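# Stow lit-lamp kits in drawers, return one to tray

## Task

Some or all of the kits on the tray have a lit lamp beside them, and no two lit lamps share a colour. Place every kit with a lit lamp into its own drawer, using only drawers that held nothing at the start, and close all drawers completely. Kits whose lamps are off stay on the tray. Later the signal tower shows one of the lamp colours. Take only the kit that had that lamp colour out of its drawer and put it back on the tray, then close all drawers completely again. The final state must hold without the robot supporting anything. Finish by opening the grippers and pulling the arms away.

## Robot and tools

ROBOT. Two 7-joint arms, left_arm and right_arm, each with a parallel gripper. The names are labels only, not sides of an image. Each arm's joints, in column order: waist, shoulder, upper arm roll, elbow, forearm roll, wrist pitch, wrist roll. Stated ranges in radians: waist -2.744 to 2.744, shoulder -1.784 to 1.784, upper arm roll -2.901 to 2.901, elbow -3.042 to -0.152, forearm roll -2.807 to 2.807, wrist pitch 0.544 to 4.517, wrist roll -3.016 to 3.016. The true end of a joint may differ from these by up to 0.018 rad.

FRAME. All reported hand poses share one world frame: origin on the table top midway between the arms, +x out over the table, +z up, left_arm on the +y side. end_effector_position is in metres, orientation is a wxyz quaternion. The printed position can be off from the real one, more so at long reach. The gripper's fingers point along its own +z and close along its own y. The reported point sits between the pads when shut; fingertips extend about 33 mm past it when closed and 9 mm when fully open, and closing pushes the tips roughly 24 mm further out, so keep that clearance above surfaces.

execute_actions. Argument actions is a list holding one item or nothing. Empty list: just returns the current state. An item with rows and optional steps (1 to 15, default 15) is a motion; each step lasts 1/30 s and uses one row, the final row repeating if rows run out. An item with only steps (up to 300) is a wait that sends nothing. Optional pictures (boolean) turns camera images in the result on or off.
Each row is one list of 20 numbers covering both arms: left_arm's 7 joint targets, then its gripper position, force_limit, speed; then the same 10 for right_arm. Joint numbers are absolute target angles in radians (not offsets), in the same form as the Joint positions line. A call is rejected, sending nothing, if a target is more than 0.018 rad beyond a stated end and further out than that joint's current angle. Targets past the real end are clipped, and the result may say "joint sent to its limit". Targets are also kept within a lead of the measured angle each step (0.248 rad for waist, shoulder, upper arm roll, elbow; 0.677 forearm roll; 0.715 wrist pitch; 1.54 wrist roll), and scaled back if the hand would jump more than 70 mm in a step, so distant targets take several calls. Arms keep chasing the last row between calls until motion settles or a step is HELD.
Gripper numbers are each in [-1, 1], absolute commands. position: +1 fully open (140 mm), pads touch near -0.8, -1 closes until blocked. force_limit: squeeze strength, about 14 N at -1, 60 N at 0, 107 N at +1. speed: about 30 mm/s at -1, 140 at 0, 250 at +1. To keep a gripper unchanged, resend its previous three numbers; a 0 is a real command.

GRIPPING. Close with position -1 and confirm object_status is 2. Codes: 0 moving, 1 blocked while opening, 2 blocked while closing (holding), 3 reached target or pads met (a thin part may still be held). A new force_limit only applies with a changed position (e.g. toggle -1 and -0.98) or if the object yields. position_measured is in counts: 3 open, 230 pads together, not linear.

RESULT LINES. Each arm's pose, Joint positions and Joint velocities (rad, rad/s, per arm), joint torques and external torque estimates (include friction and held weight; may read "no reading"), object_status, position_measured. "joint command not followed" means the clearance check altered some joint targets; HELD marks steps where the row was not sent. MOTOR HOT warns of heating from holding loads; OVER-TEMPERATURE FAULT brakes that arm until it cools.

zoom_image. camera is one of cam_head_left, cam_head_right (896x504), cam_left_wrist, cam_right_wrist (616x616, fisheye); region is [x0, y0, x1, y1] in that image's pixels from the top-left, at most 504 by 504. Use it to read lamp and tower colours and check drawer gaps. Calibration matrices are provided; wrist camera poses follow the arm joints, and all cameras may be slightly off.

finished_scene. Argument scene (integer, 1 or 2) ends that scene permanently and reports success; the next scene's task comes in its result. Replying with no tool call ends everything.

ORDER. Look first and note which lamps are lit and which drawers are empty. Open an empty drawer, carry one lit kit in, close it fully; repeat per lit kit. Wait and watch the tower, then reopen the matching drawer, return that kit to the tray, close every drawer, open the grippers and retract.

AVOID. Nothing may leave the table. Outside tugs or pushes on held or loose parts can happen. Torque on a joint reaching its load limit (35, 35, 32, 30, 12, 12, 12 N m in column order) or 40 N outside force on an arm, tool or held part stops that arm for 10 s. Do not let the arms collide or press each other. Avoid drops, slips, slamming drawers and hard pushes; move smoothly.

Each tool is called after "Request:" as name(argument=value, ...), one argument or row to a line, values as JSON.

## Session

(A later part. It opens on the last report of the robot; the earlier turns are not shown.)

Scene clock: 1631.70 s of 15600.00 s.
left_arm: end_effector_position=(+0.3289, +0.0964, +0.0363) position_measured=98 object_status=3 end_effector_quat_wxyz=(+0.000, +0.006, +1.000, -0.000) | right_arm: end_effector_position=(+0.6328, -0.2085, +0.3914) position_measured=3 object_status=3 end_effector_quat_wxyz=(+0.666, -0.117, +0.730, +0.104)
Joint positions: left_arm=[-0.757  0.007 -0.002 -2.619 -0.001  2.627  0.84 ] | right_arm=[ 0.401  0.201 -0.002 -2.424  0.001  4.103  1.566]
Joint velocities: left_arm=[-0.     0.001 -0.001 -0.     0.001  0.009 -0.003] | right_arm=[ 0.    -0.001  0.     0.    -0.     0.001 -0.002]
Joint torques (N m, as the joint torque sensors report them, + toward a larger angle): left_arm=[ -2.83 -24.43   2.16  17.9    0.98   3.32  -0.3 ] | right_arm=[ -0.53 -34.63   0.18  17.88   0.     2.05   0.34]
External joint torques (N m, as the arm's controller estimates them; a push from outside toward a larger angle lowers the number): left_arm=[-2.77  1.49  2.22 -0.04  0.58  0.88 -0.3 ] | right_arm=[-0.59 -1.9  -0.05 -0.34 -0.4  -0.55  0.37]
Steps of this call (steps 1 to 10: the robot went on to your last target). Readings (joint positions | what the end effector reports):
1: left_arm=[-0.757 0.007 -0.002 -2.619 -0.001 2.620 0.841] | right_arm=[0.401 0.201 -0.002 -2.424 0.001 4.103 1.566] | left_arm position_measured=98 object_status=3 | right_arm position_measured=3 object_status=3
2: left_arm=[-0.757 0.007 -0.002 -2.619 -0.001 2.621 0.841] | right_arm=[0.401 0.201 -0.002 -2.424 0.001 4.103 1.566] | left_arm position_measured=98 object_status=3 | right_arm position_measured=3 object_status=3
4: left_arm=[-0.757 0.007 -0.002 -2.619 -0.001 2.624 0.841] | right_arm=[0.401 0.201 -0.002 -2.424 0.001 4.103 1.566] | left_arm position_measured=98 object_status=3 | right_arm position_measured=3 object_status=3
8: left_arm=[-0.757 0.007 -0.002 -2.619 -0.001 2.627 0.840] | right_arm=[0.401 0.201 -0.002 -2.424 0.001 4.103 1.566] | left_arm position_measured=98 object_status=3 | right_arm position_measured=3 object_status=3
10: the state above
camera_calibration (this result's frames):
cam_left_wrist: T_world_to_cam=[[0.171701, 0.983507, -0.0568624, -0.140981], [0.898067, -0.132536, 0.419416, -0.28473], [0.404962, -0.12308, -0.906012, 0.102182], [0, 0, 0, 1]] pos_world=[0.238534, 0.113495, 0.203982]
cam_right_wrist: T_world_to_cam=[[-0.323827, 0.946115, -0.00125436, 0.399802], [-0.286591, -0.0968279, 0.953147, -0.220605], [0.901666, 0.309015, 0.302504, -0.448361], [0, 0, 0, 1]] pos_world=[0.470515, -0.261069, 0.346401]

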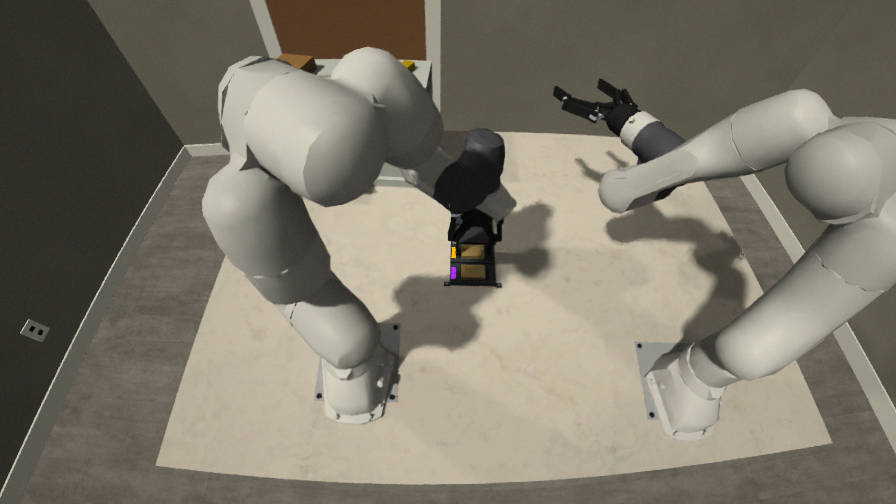

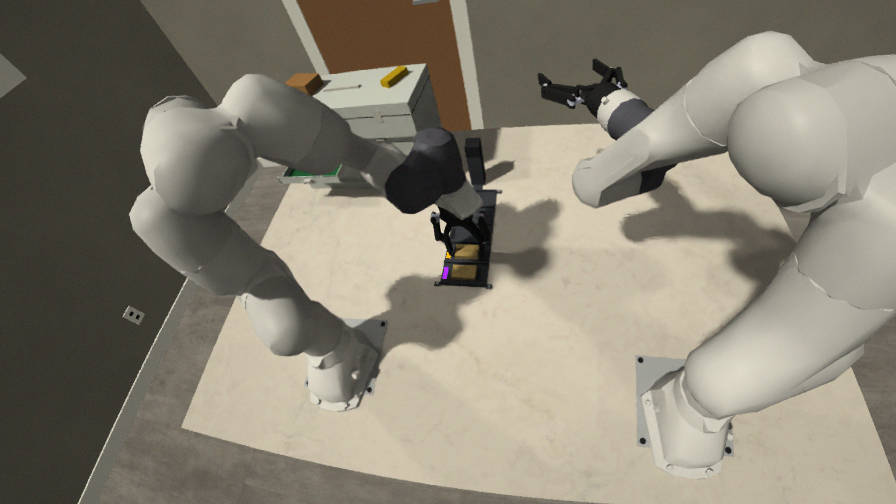

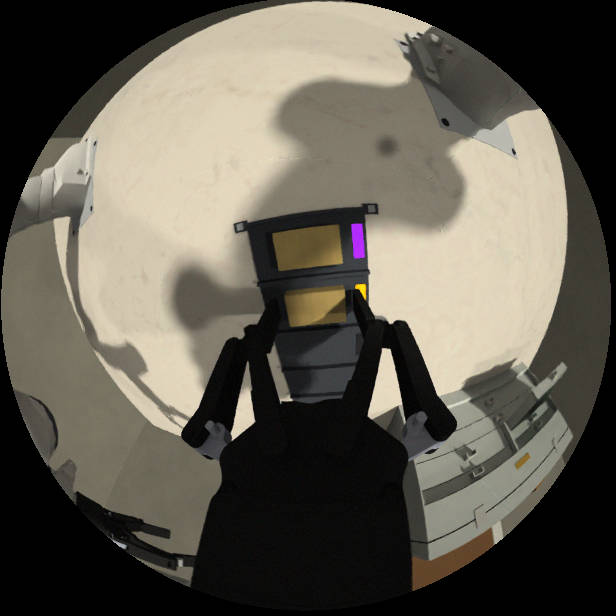

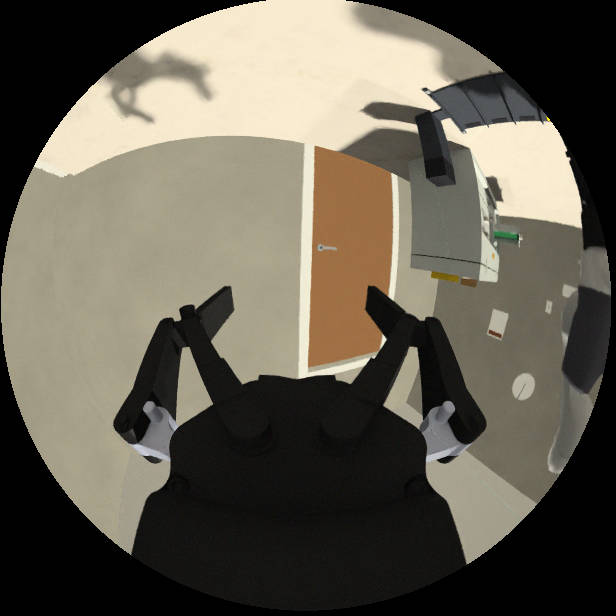

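Request:
execute_actions(
  actions=[
    {"rows":[[-0.76,0.009,0,-2.6185,0,2.633,0.833,-1,0,0,0.4,0.2,0,-2.425,0,4.1,1.571,1,0,1]],"steps":15},
  ],
  pictures=false,
)

Request:
execute_actions(
  actions=[
    {"rows":[[-0.76,-0.01,0,-2.617,0,2.575,0.833,-1,0,0,0.4,0.2,0,-2.425,0,4.1,1.571,1,0,1],[-0.76,-0.03,0,-2.614,0,2.54,0.833,-1,0,0,0.4,0.2,0,-2.425,0,4.1,1.571,1,0,1],[-0.76,-0.05,0,-2.611,0,2.505,0.833,-1,0,0,0.4,0.2,0,-2.425,0,4.1,1.571,1,0,1],[-0.76,-0.075,0,-2.607,0,2.47,0.833,-1,0,0,0.4,0.2,0,-2.425,0,4.1,1.571,1,0,1],[-0.76,-0.105,0,-2.6,0,2.43,0.833,-1,0,0,0.4,0.2,0,-2.425,0,4.1,1.571,1,0,1],[-0.76,-0.14,0,-2.585,0,2.38,0.833,-1,0,0,0.4,0.2,0,-2.425,0,4.1,1.571,1,0,1],[-0.76,-0.18,0,-2.565,0,2.32,0.833,-1,0,0,0.4,0.2,0,-2.425,0,4.1,1.571,1,0,1],[-0.76,-0.22,0,-2.54,0,2.26,0.833,-1,0,0,0.4,0.2,0,-2.425,0,4.1,1.571,1,0,1],[-0.76,-0.26,0,-2.51,0,2.19,0.833,-1,0,0,0.4,0.2,0,-2.425,0,4.1,1.571,1,0,1],[-0.76,-0.3,0,-2.47,0,2.12,0.833,-1,0,0,0.4,0.2,0,-2.425,0,4.1,1.571,1,0,1],[-0.76,-0.335,0,-2.425,0,2.06,0.833,-1,0,0,0.4,0.2,0,-2.425,0,4.1,1.571,1,0,1],[-0.76,-0.368,0,-2.379,0,2.01,0.833,-1,0,0,0.4,0.2,0,-2.425,0,4.1,1.571,1,0,1]],"steps":15},
  ],
  pictures=false,
)

Request:
execute_actions(
  actions=[
    {"rows":[[0.372,-0.368,0,-2.379,0,2.01,2.0,-1,0,0,0.4,0.2,0,-2.425,0,4.1,1.571,1,0,1]],"steps":15},
  ],
  pictures=false,
)

Request:
execute_actions(
  actions=[
    {"steps":15},
  ],
  pictures=false,
)

Request:
execute_actions(
  actions=[
    {"rows":[[0.372,0.096,0,-1.869,0,1.962,2.0,-1,0,0,0.4,0.2,0,-2.425,0,4.1,1.571,1,0,1]],"steps":15},
  ],
  pictures=false,
)

Request:
execute_actions(
  actions=[
    {"steps":15},
  ],
)

Scene clock: 1667.60 s of 15600.00 s.
left_arm: end_effector_position=(+0.3296, +0.0957, +0.0369) position_measured=133 object_status=2 end_effector_quat_wxyz=(+0.001, +0.006, +1.000, -0.001) | right_arm: end_effector_position=(+0.6328, -0.2085, +0.3914) position_measured=3 object_status=3 end_effector_quat_wxyz=(+0.666, -0.117, +0.730, +0.104)
Joint positions: left_arm=[-0.757  0.007 -0.002 -2.619 -0.001  2.629  0.84 ] | right_arm=[ 0.401  0.201 -0.002 -2.424  0.001  4.103  1.566]
Joint velocities: left_arm=[ 0.001  0.001 -0.001 -0.     0.001 -0.    -0.002] | right_arm=[ 0.001  0.001 -0.     0.001 -0.    -0.    -0.   ]
Joint torques (N m, as the joint torque sensors report them, + toward a larger angle): left_arm=[ -2.15 -23.78   1.55  18.06   0.91   3.19  -0.18] | right_arm=[ -0.37 -34.65   0.48  17.38   0.03   2.08   0.34]
External joint torques (N m, as the arm's controller estimates them; a push from outside toward a larger angle lowers the number): left_arm=[-2.17  2.16  1.53  0.1   0.52  0.74 -0.18] | right_arm=[-0.38 -2.03  0.3  -0.78 -0.38 -0.51  0.37]
Steps of this call (steps 1 to 30: the robot went on to your last target; steps 31 to 90: nothing new was sent; then 32.40 s passed at rest; steps 91 to 105: all 15 steps of this action). Readings (joint positions | what the end effector reports):
91: left_arm=[-0.757 0.007 -0.002 -2.619 -0.001 2.629 0.840] | right_arm=[0.401 0.201 -0.002 -2.424 0.001 4.103 1.566] | left_arm position_measured=98 object_status=0 | right_arm position_measured=3 object_status=3
92: left_arm=[-0.757 0.007 -0.002 -2.619 -0.001 2.629 0.840] | right_arm=[0.401 0.201 -0.002 -2.424 0.001 4.103 1.566] | left_arm position_measured=104 object_status=0 | right_arm position_measured=3 object_status=3
94: left_arm=[-0.757 0.007 -0.002 -2.619 -0.001 2.629 0.840] | right_arm=[0.401 0.201 -0.002 -2.424 0.001 4.103 1.566] | left_arm position_measured=120 object_status=0 | right_arm position_measured=3 object_status=3
98: left_arm=[-0.757 0.007 -0.002 -2.619 -0.001 2.629 0.840] | right_arm=[0.401 0.201 -0.002 -2.424 0.001 4.103 1.566] | left_arm position_measured=133 object_status=0 | right_arm position_measured=3 object_status=3
105: the state above

Scene clock: 1668.10 s of 15600.00 s.
left_arm: end_effector_position=(+0.3557, +0.0715, +0.2480) position_measured=133 object_status=2 end_effector_quat_wxyz=(+0.040, +0.006, +0.998, -0.037) | right_arm: end_effector_position=(+0.6328, -0.2085, +0.3914) position_measured=3 object_status=3 end_effector_quat_wxyz=(+0.666, -0.117, +0.730, +0.104)
Joint positions: left_arm=[-0.757 -0.35  -0.002 -2.398 -0.001  2.158  0.84 ] | right_arm=[ 0.401  0.201 -0.002 -2.424  0.001  4.103  1.566]
Joint velocities: left_arm=[ 0.    -0.511  0.002  0.49  -0.    -0.786  0.002] | right_arm=[ 0.     0.001  0.001 -0.001  0.001  0.     0.   ]
Joint torques (N m, as the joint torque sensors report them, + toward a larger angle): left_arm=[-2.5  -4.18  1.26 11.75  1.43 -0.05 -0.28] | right_arm=[ -0.2  -34.43  -0.33  17.51   0.07   2.04   0.37]
External joint torques (N m, as the arm's controller estimates them; a push from outside toward a larger angle lowers the number): left_arm=[-2.64 -1.    1.4   0.72  0.84 -0.84 -0.27] | right_arm=[-0.3  -1.74 -0.6  -0.65 -0.32 -0.56  0.4 ]
Steps of this call (steps 1 to 15: all 15 steps of this action). Readings (joint positions | what the end effector reports):
1: left_arm=[-0.757 0.004 -0.002 -2.619 -0.001 2.621 0.840] | right_arm=[0.401 0.201 -0.002 -2.424 0.001 4.103 1.566] | left_arm position_measured=133 object_status=2 | right_arm position_measured=3 object_status=3
2: left_arm=[-0.757 -0.003 -0.002 -2.619 -0.001 2.607 0.840] | right_arm=[0.401 0.201 -0.002 -2.424 0.001 4.103 1.566] | left_arm position_measured=133 object_status=2 | right_arm position_measured=3 object_status=3
4: left_arm=[-0.757 -0.030 -0.002 -2.618 -0.001 2.568 0.840] | right_arm=[0.401 0.201 -0.002 -2.424 0.001 4.103 1.566] | left_arm position_measured=133 object_status=2 | right_arm position_measured=3 object_status=3
8: left_arm=[-0.757 -0.135 -0.002 -2.585 -0.001 2.439 0.840] | right_arm=[0.401 0.201 -0.002 -2.424 0.001 4.103 1.566] | left_arm position_measured=133 object_status=2 | right_arm position_measured=3 object_status=3
15: the state above

Scene clock: 1668.60 s of 15600.00 s.
left_arm: end_effector_position=(+0.4532, +0.3548, +0.2532) position_measured=133 object_status=2 end_effector_quat_wxyz=(+0.017, +0.023, +1.000, -0.001) | right_arm: end_effector_position=(+0.6328, -0.2085, +0.3914) position_measured=3 object_status=3 end_effector_quat_wxyz=(+0.666, -0.117, +0.730, +0.104)
Joint positions: left_arm=[-0.091 -0.368 -0.003 -2.379 -0.002  2.045  1.538] | right_arm=[ 0.401  0.201 -0.002 -2.424  0.001  4.103  1.566]
Joint velocities: left_arm=[ 1.375  0.002  0.082 -0.001  0.001 -0.096  0.893] | right_arm=[ 0.001 -0.     0.001 -0.001 -0.001 -0.     0.001]
Joint torques (N m, as the joint torque sensors report them, + toward a larger angle): left_arm=[ -3.24 -18.82  -3.38  23.07   1.23   1.96   0.6 ] | right_arm=[ -0.27 -34.61  -0.1   17.45   0.04   2.04   0.36]
External joint torques (N m, as the arm's controller estimates them; a push from outside toward a larger angle lowers the number): left_arm=[ 2.14  1.04  0.62 -0.53  0.53 -0.38  0.61] | right_arm=[-0.38 -1.99 -0.37 -0.69 -0.35 -0.55  0.39]
Steps of this call (steps 1 to 15: all 15 steps of this action). Readings (joint positions | what the end effector reports):
1: left_arm=[-0.729 -0.362 -0.014 -2.387 -0.002 2.144 0.903] | right_arm=[0.401 0.201 -0.002 -2.424 0.001 4.103 1.566] | left_arm position_measured=133 object_status=2 | right_arm position_measured=3 object_status=3
2: left_arm=[-0.691 -0.367 -0.016 -2.382 -0.002 2.133 0.966] | right_arm=[0.401 0.201 -0.002 -2.424 0.001 4.103 1.566] | left_arm position_measured=133 object_status=2 | right_arm position_measured=3 object_status=3
4: left_arm=[-0.607 -0.369 -0.014 -2.379 -0.002 2.113 1.079] | right_arm=[0.401 0.201 -0.002 -2.424 0.001 4.103 1.566] | left_arm position_measured=133 object_status=2 | right_arm position_measured=3 object_status=3
8: left_arm=[-0.427 -0.368 -0.008 -2.379 -0.002 2.079 1.277] | right_arm=[0.401 0.201 -0.002 -2.424 0.001 4.103 1.566] | left_arm position_measured=133 object_status=2 | right_arm position_measured=3 object_status=3
15: the state above

Scene clock: 1669.10 s of 15600.00 s.
left_arm: end_effector_position=(+0.4132, +0.5552, +0.2504) position_measured=133 object_status=2 end_effector_quat_wxyz=(+0.003, -0.040, +0.999, -0.001) | right_arm: end_effector_position=(+0.6328, -0.2085, +0.3914) position_measured=3 object_status=3 end_effector_quat_wxyz=(+0.666, -0.117, +0.730, +0.104)
Joint positions: left_arm=[ 0.369 -0.368  0.006 -2.379 -0.001  2.016  1.88 ] | right_arm=[ 0.401  0.201 -0.002 -2.424  0.001  4.103  1.566]
Joint velocities: left_arm=[ 0.007 -0.001 -0.036  0.001 -0.001 -0.018  0.376] | right_arm=[-0.002  0.    -0.     0.    -0.     0.     0.   ]
Joint torques (N m, as the joint torque sensors report them, + toward a larger angle): left_arm=[  0.47 -18.52  -2.05  23.56   1.16   2.08   0.52] | right_arm=[ -0.42 -34.28   0.48  17.3   -0.01   2.06   0.36]
External joint torques (N m, as the arm's controller estimates them; a push from outside toward a larger angle lowers the number): left_arm=[ 0.64  0.47 -1.5  -0.55  0.43 -0.36  0.52] | right_arm=[-0.3  -1.58  0.41 -0.89 -0.43 -0.54  0.38]
Steps of this call (steps 1 to 15: the robot went on to your last target). Readings (joint positions | what the end effector reports):
1: left_arm=[-0.042 -0.368 -0.002 -2.379 -0.002 2.042 1.567] | right_arm=[0.401 0.201 -0.002 -2.424 0.001 4.103 1.566] | left_arm position_measured=133 object_status=2 | right_arm position_measured=3 object_status=3
2: left_arm=[0.007 -0.368 -0.002 -2.379 -0.002 2.039 1.595] | right_arm=[0.401 0.201 -0.002 -2.424 0.001 4.103 1.566] | left_arm position_measured=133 object_status=2 | right_arm position_measured=3 object_status=3
4: left_arm=[0.106 -0.368 -0.001 -2.379 -0.002 2.035 1.645] | right_arm=[0.401 0.201 -0.002 -2.424 0.001 4.103 1.566] | left_arm position_measured=133 object_status=2 | right_arm position_measured=3 object_status=3
8: left_arm=[0.297 -0.368 0.003 -2.379 -0.002 2.026 1.749] | right_arm=[0.401 0.201 -0.002 -2.424 0.001 4.103 1.566] | left_arm position_measured=133 object_status=2 | right_arm position_measured=3 object_status=3
15: the state above

Scene clock: 1669.60 s of 15600.00 s.
left_arm: end_effector_position=(+0.5527, +0.6108, +0.2479) position_measured=133 object_status=2 end_effector_quat_wxyz=(-0.000, +0.007, +1.000, -0.001) | right_arm: end_effector_position=(+0.6328, -0.2085, +0.3914) position_measured=3 object_status=3 end_effector_quat_wxyz=(+0.666, -0.117, +0.730, +0.104)
Joint positions: left_arm=[ 0.37   0.096  0.002 -1.874 -0.001  1.968  1.971] | right_arm=[ 0.401  0.201 -0.002 -2.424  0.001  4.103  1.566]
Joint velocities: left_arm=[-0.001 -0.    -0.001  0.044 -0.    -0.014  0.075] | right_arm=[ 0.    -0.    -0.001  0.001 -0.     0.    -0.001]
Joint torques (N m, as the joint torque sensors report them, + toward a larger angle): left_arm=[  0.62 -34.39  -0.88  23.71   1.26   1.8    0.45] | right_arm=[ -0.45 -34.51   0.12  17.34  -0.01   2.07   0.37]
External joint torques (N m, as the arm's controller estimates them; a push from outside toward a larger angle lowers the number): left_arm=[ 0.76 -0.08 -0.85  0.28  0.5  -0.48  0.45] | right_arm=[-0.32 -1.86  0.07 -0.84 -0.44 -0.52  0.39]
Steps of this call (steps 1 to 15: all 15 steps of this action). Readings (joint positions | what the end effector reports):
1: left_arm=[0.369 -0.318 0.005 -2.319 -0.001 1.988 1.892] | right_arm=[0.401 0.201 -0.002 -2.424 0.001 4.103 1.566] | left_arm position_measured=133 object_status=2 | right_arm position_measured=3 object_status=3
2: left_arm=[0.370 -0.243 0.005 -2.238 -0.001 1.985 1.902] | right_arm=[0.401 0.201 -0.002 -2.424 0.001 4.103 1.566] | left_arm position_measured=133 object_status=2 | right_arm position_measured=3 object_status=3
4: left_arm=[0.370 -0.096 0.004 -2.083 -0.001 1.980 1.919] | right_arm=[0.401 0.201 -0.002 -2.424 0.001 4.103 1.566] | left_arm position_measured=133 object_status=2 | right_arm position_measured=3 object_status=3
8: left_arm=[0.370 0.072 0.002 -1.914 -0.001 1.976 1.945] | right_arm=[0.401 0.201 -0.002 -2.424 0.001 4.103 1.566] | left_arm position_measured=133 object_status=2 | right_arm position_measured=3 object_status=3
15: the state above

Scene clock: 1670.10 s of 15600.00 s.
left_arm: end_effector_position=(+0.5527, +0.6108, +0.2486) position_measured=133 object_status=2 end_effector_quat_wxyz=(-0.001, +0.016, +1.000, -0.001) | right_arm: end_effector_position=(+0.6328, -0.2085, +0.3914) position_measured=3 object_status=3 end_effector_quat_wxyz=(+0.666, -0.117, +0.730, +0.104)
Joint positions: left_arm=[ 0.37   0.096  0.002 -1.872 -0.001  1.965  1.989] | right_arm=[ 0.401  0.201 -0.002 -2.424  0.001  4.103  1.566]
Joint velocities: left_arm=[-0.001  0.     0.     0.001  0.    -0.001  0.013] | right_arm=[-0.     0.001 -0.001  0.002 -0.001  0.001 -0.001]
Joint torques (N m, as the joint torque sensors report them, + toward a larger angle): left_arm=[  0.49 -34.97  -1.28  25.39   1.43   2.06   0.39] | right_arm=[ -0.22 -34.66   0.53  17.34   0.     2.03   0.35]
External joint torques (N m, as the arm's controller estimates them; a push from outside toward a larger angle lowers the number): left_arm=[ 0.48  0.24 -1.39  1.19  0.65 -0.35  0.39] | right_arm=[-0.21 -2.02  0.37 -0.87 -0.4  -0.56  0.38]
Steps of this call (steps 1 to 15: the robot went on to your last target). Readings (joint positions | what the end effector reports):
1: left_arm=[0.370 0.096 0.002 -1.873 -0.001 1.968 1.973] | right_arm=[0.401 0.201 -0.002 -2.424 0.001 4.103 1.566] | left_arm position_measured=133 object_status=2 | right_arm position_measured=3 object_status=3
2: left_arm=[0.370 0.096 0.002 -1.872 -0.001 1.968 1.975] | right_arm=[0.401 0.201 -0.002 -2.424 0.001 4.103 1.566] | left_arm position_measured=133 object_status=2 | right_arm position_measured=3 object_status=3
4: left_arm=[0.370 0.096 0.002 -1.872 -0.001 1.967 1.979] | right_arm=[0.401 0.201 -0.002 -2.424 0.001 4.103 1.566] | left_arm position_measured=133 object_status=2 | right_arm position_measured=3 object_status=3
8: left_arm=[0.370 0.096 0.002 -1.872 -0.001 1.966 1.984] | right_arm=[0.401 0.201 -0.002 -2.424 0.001 4.103 1.566] | left_arm position_measured=133 object_status=2 | right_arm position_measured=3 object_status=3
15: the state above
camera_calibration (this result's frames):
cam_left_wrist: T_world_to_cam=[[0.189911, 0.980089, -0.0579554, -0.680973], [0.896082, -0.148906, 0.418169, -0.495175], [0.401213, -0.131348, -0.906519, 0.274477], [0, 0, 0, 1]] pos_world=[0.462918, 0.629731, 0.416419]
cam_right_wrist: T_world_to_cam=[[-0.323827, 0.946115, -0.00125416, 0.399802], [-0.286591, -0.096828, 0.953147, -0.220605], [0.901666, 0.309014, 0.302503, -0.448361], [0, 0, 0, 1]] pos_world=[0.470515, -0.261069, 0.346401]

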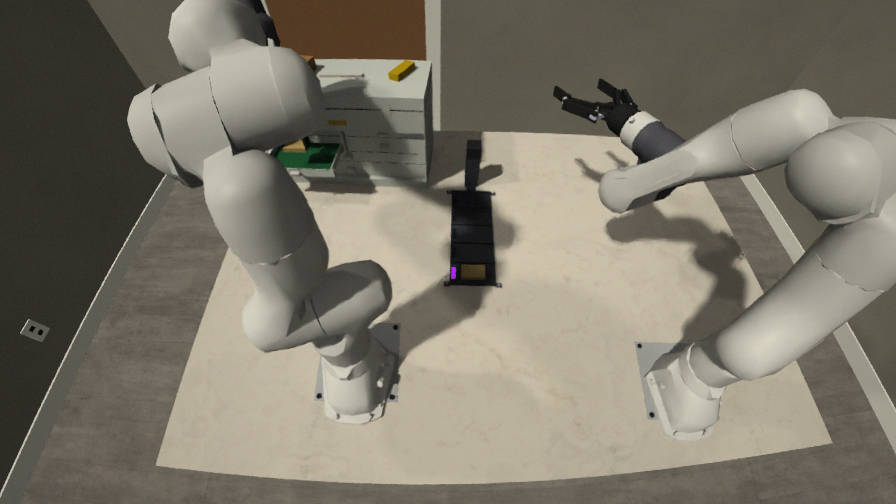

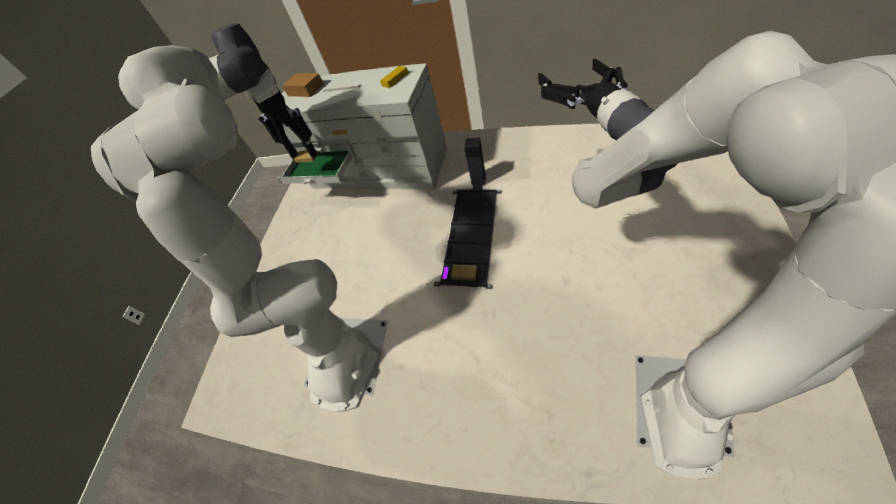

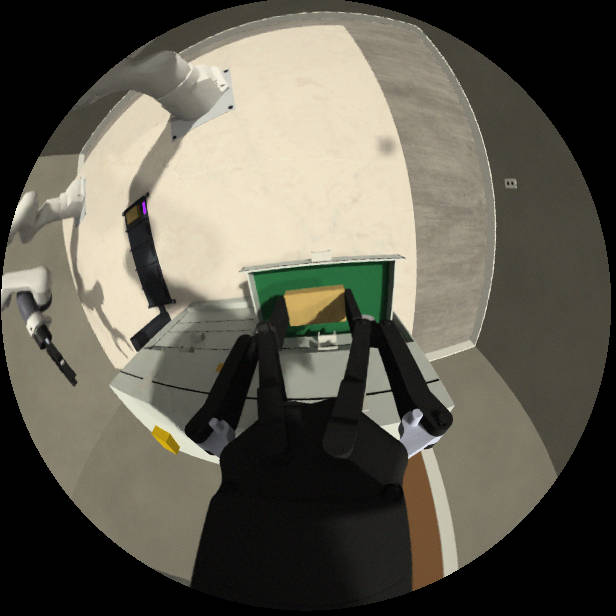

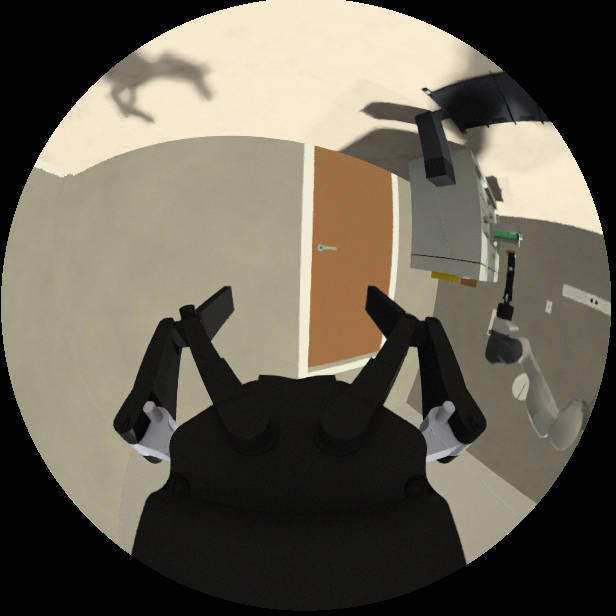

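Request:
execute_actions(
  actions=[
    {"rows":[[0.372,0.099,0,-1.879,0,2.02,2.0,-1,0,0,0.4,0.2,0,-2.425,0,4.1,1.571,1,0,1],[0.372,0.103,0,-1.889,0,2.05,2.0,-1,0,0,0.4,0.2,0,-2.425,0,4.1,1.571,1,0,1],[0.372,0.107,0,-1.899,0,2.07,2.0,-1,0,0,0.4,0.2,0,-2.425,0,4.1,1.571,1,0,1],[0.372,0.111,0,-1.909,0,2.09,2.0,-1,0,0,0.4,0.2,0,-2.425,0,4.1,1.571,1,0,1],[0.372,0.116,0,-1.919,0,2.105,2.0,-1,0,0,0.4,0.2,0,-2.425,0,4.1,1.571,1,0,1],[0.372,0.121,0,-1.929,0,2.12,2.0,-1,0,0,0.4,0.2,0,-2.425,0,4.1,1.571,1,0,1],[0.372,0.126,0,-1.939,0,2.13,2.0,-1,0,0,0.4,0.2,0,-2.425,0,4.1,1.571,1,0,1],[0.372,0.131,0,-1.948,0,2.13,2.0,-1,0,0,0.4,0.2,0,-2.425,0,4.1,1.571,1,0,1],[0.372,0.137,0,-1.957,0,2.13,2.0,-1,0,0,0.4,0.2,0,-2.425,0,4.1,1.571,1,0,1],[0.372,0.142,0,-1.966,0,2.125,2.0,-1,0,0,0.4,0.2,0,-2.425,0,4.1,1.571,1,0,1]],"steps":15},
  ],
  pictures=false,
)

Request:
execute_actions(
  actions=[
    {"rows":[[0.372,0.145,0,-1.97,0,2.13,2.0,-1,0,0,0.4,0.2,0,-2.425,0,4.1,1.571,1,0,1],[0.372,0.148,0,-1.974,0,2.134,2.0,-1,0,0,0.4,0.2,0,-2.425,0,4.1,1.571,1,0,1],[0.372,0.151,0,-1.977,0,2.136,2.0,-1,0,0,0.4,0.2,0,-2.425,0,4.1,1.571,1,0,1]],"steps":15},
  ],
  pictures=false,
)

Scene clock: 1693.67 s of 15600.00 s.
left_arm: end_effector_position=(+0.5521, +0.6106, +0.1874) position_measured=133 object_status=2 end_effector_quat_wxyz=(-0.003, +0.018, +1.000, -0.002) | right_arm: end_effector_position=(+0.6328, -0.2085, +0.3914) position_measured=3 object_status=3 end_effector_quat_wxyz=(+0.666, -0.117, +0.730, +0.104)
Joint positions: left_arm=[ 0.37   0.145  0.002 -1.967 -0.001  2.107  1.993] | right_arm=[ 0.401  0.201 -0.002 -2.424  0.001  4.103  1.566]
Joint velocities: left_arm=[ 0.     0.007  0.001 -0.023 -0.     0.067 -0.001] | right_arm=[ 0.001 -0.     0.001  0.     0.    -0.    -0.002]
Joint torques (N m, as the joint torque sensors report them, + toward a larger angle): left_arm=[  0.68 -38.64  -0.88  25.75   1.32   3.62   0.47] | right_arm=[ -0.08 -34.38   0.26  17.3    0.04   2.05   0.39]
External joint torques (N m, as the arm's controller estimates them; a push from outside toward a larger angle lowers the number): left_arm=[ 0.7   0.32 -1.02  0.42  0.56  0.98  0.47] | right_arm=[-0.15 -1.76  0.02 -0.86 -0.35 -0.54  0.41]
Steps of this call (steps 1 to 15: the robot went on to your last target; steps 16 to 90: nothing new was sent; then 20.07 s passed at rest; steps 91 to 105: all 15 steps of this action). Readings (joint positions | what the end effector reports):
91: left_arm=[0.370 0.096 0.002 -1.873 -0.001 1.973 1.993] | right_arm=[0.401 0.201 -0.002 -2.424 0.001 4.103 1.566] | left_arm position_measured=133 object_status=2 | right_arm position_measured=3 object_status=3
92: left_arm=[0.370 0.096 0.002 -1.877 -0.001 1.986 1.993] | right_arm=[0.401 0.201 -0.002 -2.424 0.001 4.103 1.566] | left_arm position_measured=133 object_status=2 | right_arm position_measured=3 object_status=3
94: left_arm=[0.370 0.100 0.002 -1.889 -0.001 2.016 1.993] | right_arm=[0.401 0.201 -0.002 -2.424 0.001 4.103 1.566] | left_arm position_measured=133 object_status=2 | right_arm position_measured=3 object_status=3
98: left_arm=[0.370 0.117 0.002 -1.926 -0.001 2.072 1.993] | right_arm=[0.401 0.201 -0.002 -2.424 0.001 4.103 1.566] | left_arm position_measured=133 object_status=2 | right_arm position_measured=3 object_status=3
105: the state above

Scene clock: 1694.17 s of 15600.00 s.
left_arm: end_effector_position=(+0.5540, +0.6114, +0.1817) position_measured=133 object_status=2 end_effector_quat_wxyz=(+0.001, +0.018, +1.000, -0.000) | right_arm: end_effector_position=(+0.6328, -0.2085, +0.3914) position_measured=3 object_status=3 end_effector_quat_wxyz=(+0.666, -0.117, +0.730, +0.104)
Joint positions: left_arm=[ 0.37   0.151  0.002 -1.977 -0.001  2.129  1.993] | right_arm=[ 0.401  0.201 -0.002 -2.424  0.001  4.103  1.566]
Joint velocities: left_arm=[ 0.001  0.    -0.002 -0.     0.     0.009 -0.001] | right_arm=[ 0.     0.001 -0.     0.    -0.     0.    -0.   ]
Joint torques (N m, as the joint torque sensors report them, + toward a larger angle): left_arm=[  0.3  -36.47  -1.13  22.93   1.21   3.51   0.42] | right_arm=[ -0.39 -34.59   0.51  17.48   0.1    2.06   0.39]
External joint torques (N m, as the arm's controller estimates them; a push from outside toward a larger angle lowers the number): left_arm=[ 0.34 -0.16 -1.25 -0.52  0.49  1.1   0.42] | right_arm=[-0.4  -1.95  0.32 -0.67 -0.3  -0.53  0.42]
Steps of this call (steps 1 to 15: all 15 steps of this action). Readings (joint positions | what the end effector reports):
1: left_arm=[0.370 0.145 0.002 -1.968 -0.001 2.110 1.993] | right_arm=[0.401 0.201 -0.002 -2.424 0.001 4.103 1.566] | left_arm position_measured=133 object_status=2 | right_arm position_measured=3 object_status=3
2: left_arm=[0.370 0.145 0.002 -1.969 -0.001 2.113 1.993] | right_arm=[0.401 0.201 -0.002 -2.424 0.001 4.103 1.566] | left_arm position_measured=133 object_status=2 | right_arm position_measured=3 object_status=3
4: left_arm=[0.370 0.147 0.002 -1.973 -0.001 2.119 1.993] | right_arm=[0.401 0.201 -0.002 -2.424 0.001 4.103 1.566] | left_arm position_measured=133 object_status=2 | right_arm position_measured=3 object_status=3
8: left_arm=[0.370 0.151 0.002 -1.977 -0.001 2.125 1.993] | right_arm=[0.401 0.201 -0.002 -2.424 0.001 4.103 1.566] | left_arm position_measured=133 object_status=2 | right_arm position_measured=3 object_status=3
15: the state above

Request:
execute_actions(
  actions=[
    {"rows":[[0.372,0.154,0,-1.981,0,2.141,2.0,-1,0,0,0.4,0.2,0,-2.425,0,4.1,1.571,1,0,1],[0.372,0.157,0,-1.984,0,2.146,2.0,-1,0,0,0.4,0.2,0,-2.425,0,4.1,1.571,1,0,1]],"steps":15},
  ],
  pictures=false,
)

Scene clock: 1700.63 s of 15600.00 s.
left_arm: end_effector_position=(+0.5535, +0.6112, +0.1761) position_measured=133 object_status=2 end_effector_quat_wxyz=(+0.000, +0.018, +1.000, -0.000) | right_arm: end_effector_position=(+0.6328, -0.2085, +0.3914) position_measured=3 object_status=3 end_effector_quat_wxyz=(+0.666, -0.117, +0.730, +0.104)
Joint positions: left_arm=[ 0.37   0.157  0.002 -1.984 -0.001  2.14   1.993] | right_arm=[ 0.401  0.201 -0.002 -2.424  0.001  4.103  1.566]
Joint velocities: left_arm=[ 0.002 -0.    -0.001  0.001 -0.001  0.004 -0.001] | right_arm=[ 0.    -0.001 -0.     0.002  0.    -0.001 -0.001]
Joint torques (N m, as the joint torque sensors report them, + toward a larger angle): left_arm=[  1.56 -36.78  -0.64  23.1    1.3    3.5    0.47] | right_arm=[ -0.49 -34.18  -0.04  17.26  -0.01   2.01   0.33]
External joint torques (N m, as the arm's controller estimates them; a push from outside toward a larger angle lowers the number): left_arm=[ 1.65 -0.34 -0.71 -0.29  0.59  1.09  0.47] | right_arm=[-0.49 -1.42 -0.21 -0.94 -0.42 -0.59  0.36]
Steps of this call (steps 1 to 15: the robot went on to your last target; steps 16 to 90: nothing new was sent; then 2.97 s passed at rest; steps 91 to 105: all 15 steps of this action). Readings (joint positions | what the end effector reports):
91: left_arm=[0.370 0.151 0.002 -1.978 -0.001 2.132 1.993] | right_arm=[0.401 0.201 -0.002 -2.424 0.001 4.103 1.566] | left_arm position_measured=133 object_status=2 | right_arm position_measured=3 object_status=3
92: left_arm=[0.370 0.152 0.002 -1.979 -0.001 2.134 1.993] | right_arm=[0.401 0.201 -0.002 -2.424 0.001 4.103 1.566] | left_arm position_measured=133 object_status=2 | right_arm position_measured=3 object_status=3
94: left_arm=[0.370 0.154 0.002 -1.981 -0.001 2.136 1.993] | right_arm=[0.401 0.201 -0.002 -2.424 0.001 4.103 1.566] | left_arm position_measured=133 object_status=2 | right_arm position_measured=3 object_status=3
98: left_arm=[0.370 0.157 0.002 -1.984 -0.001 2.138 1.993] | right_arm=[0.401 0.201 -0.002 -2.424 0.001 4.103 1.566] | left_arm position_measured=133 object_status=2 | right_arm position_measured=3 object_status=3
105: the state above

Request:
execute_actions(
  actions=[
    {"rows":[[0.372,0.159,0,-1.987,0,2.151,2.0,-1,0,0,0.4,0.2,0,-2.425,0,4.1,1.571,1,0,1],[0.372,0.161,0,-1.989,0,2.155,2.0,-1,0,0,0.4,0.2,0,-2.425,0,4.1,1.571,1,0,1]],"steps":15},
  ],
  pictures=false,
)

Scene clock: 1706.13 s of 15600.00 s.
left_arm: end_effector_position=(+0.5549, +0.6118, +0.1756) position_measured=133 object_status=2 end_effector_quat_wxyz=(+0.003, +0.018, +1.000, +0.001) | right_arm: end_effector_position=(+0.6328, -0.2085, +0.3914) position_measured=3 object_status=3 end_effector_quat_wxyz=(+0.666, -0.117, +0.730, +0.104)
Joint positions: left_arm=[ 0.37   0.157  0.002 -1.986 -0.001  2.149  1.994] | right_arm=[ 0.401  0.201 -0.002 -2.424  0.001  4.103  1.566]
Joint velocities: left_arm=[ 0.    -0.001  0.001 -0.     0.     0.003 -0.001] | right_arm=[ 0.     0.    -0.001 -0.001 -0.001 -0.    -0.001]
Joint torques (N m, as the joint torque sensors report them, + toward a larger angle): left_arm=[  0.72 -34.16  -1.07  21.21   1.19   3.46   0.4 ] | right_arm=[ -0.34 -35.02   0.64  17.38   0.01   2.03   0.37]
External joint torques (N m, as the arm's controller estimates them; a push from outside toward a larger angle lowers the number): left_arm=[ 0.64  2.3  -1.31 -2.18  0.48  1.04  0.4 ] | right_arm=[-0.29 -2.46  0.5  -0.73 -0.4  -0.55  0.39]
Steps of this call (steps 1 to 15: the robot went on to your last target; steps 16 to 90: nothing new was sent; then 2.00 s passed at rest; steps 91 to 105: all 15 steps of this action). Readings (joint positions | what the end effector reports):
91: left_arm=[0.370 0.157 0.002 -1.984 -0.001 2.142 1.993] | right_arm=[0.401 0.201 -0.002 -2.424 0.001 4.103 1.566] | left_arm position_measured=133 object_status=2 | right_arm position_measured=3 object_status=3
92: left_arm=[0.370 0.157 0.002 -1.985 -0.001 2.143 1.993] | right_arm=[0.401 0.201 -0.002 -2.424 0.001 4.103 1.566] | left_arm position_measured=133 object_status=2 | right_arm position_measured=3 object_status=3
94: left_arm=[0.370 0.157 0.002 -1.986 -0.001 2.145 1.993] | right_arm=[0.401 0.201 -0.002 -2.424 0.001 4.103 1.566] | left_arm position_measured=133 object_status=2 | right_arm position_measured=3 object_status=3
98: left_arm=[0.370 0.157 0.002 -1.986 -0.001 2.147 1.994] | right_arm=[0.401 0.201 -0.002 -2.424 0.001 4.103 1.566] | left_arm position_measured=133 object_status=2 | right_arm position_measured=3 object_status=3
105: the state above


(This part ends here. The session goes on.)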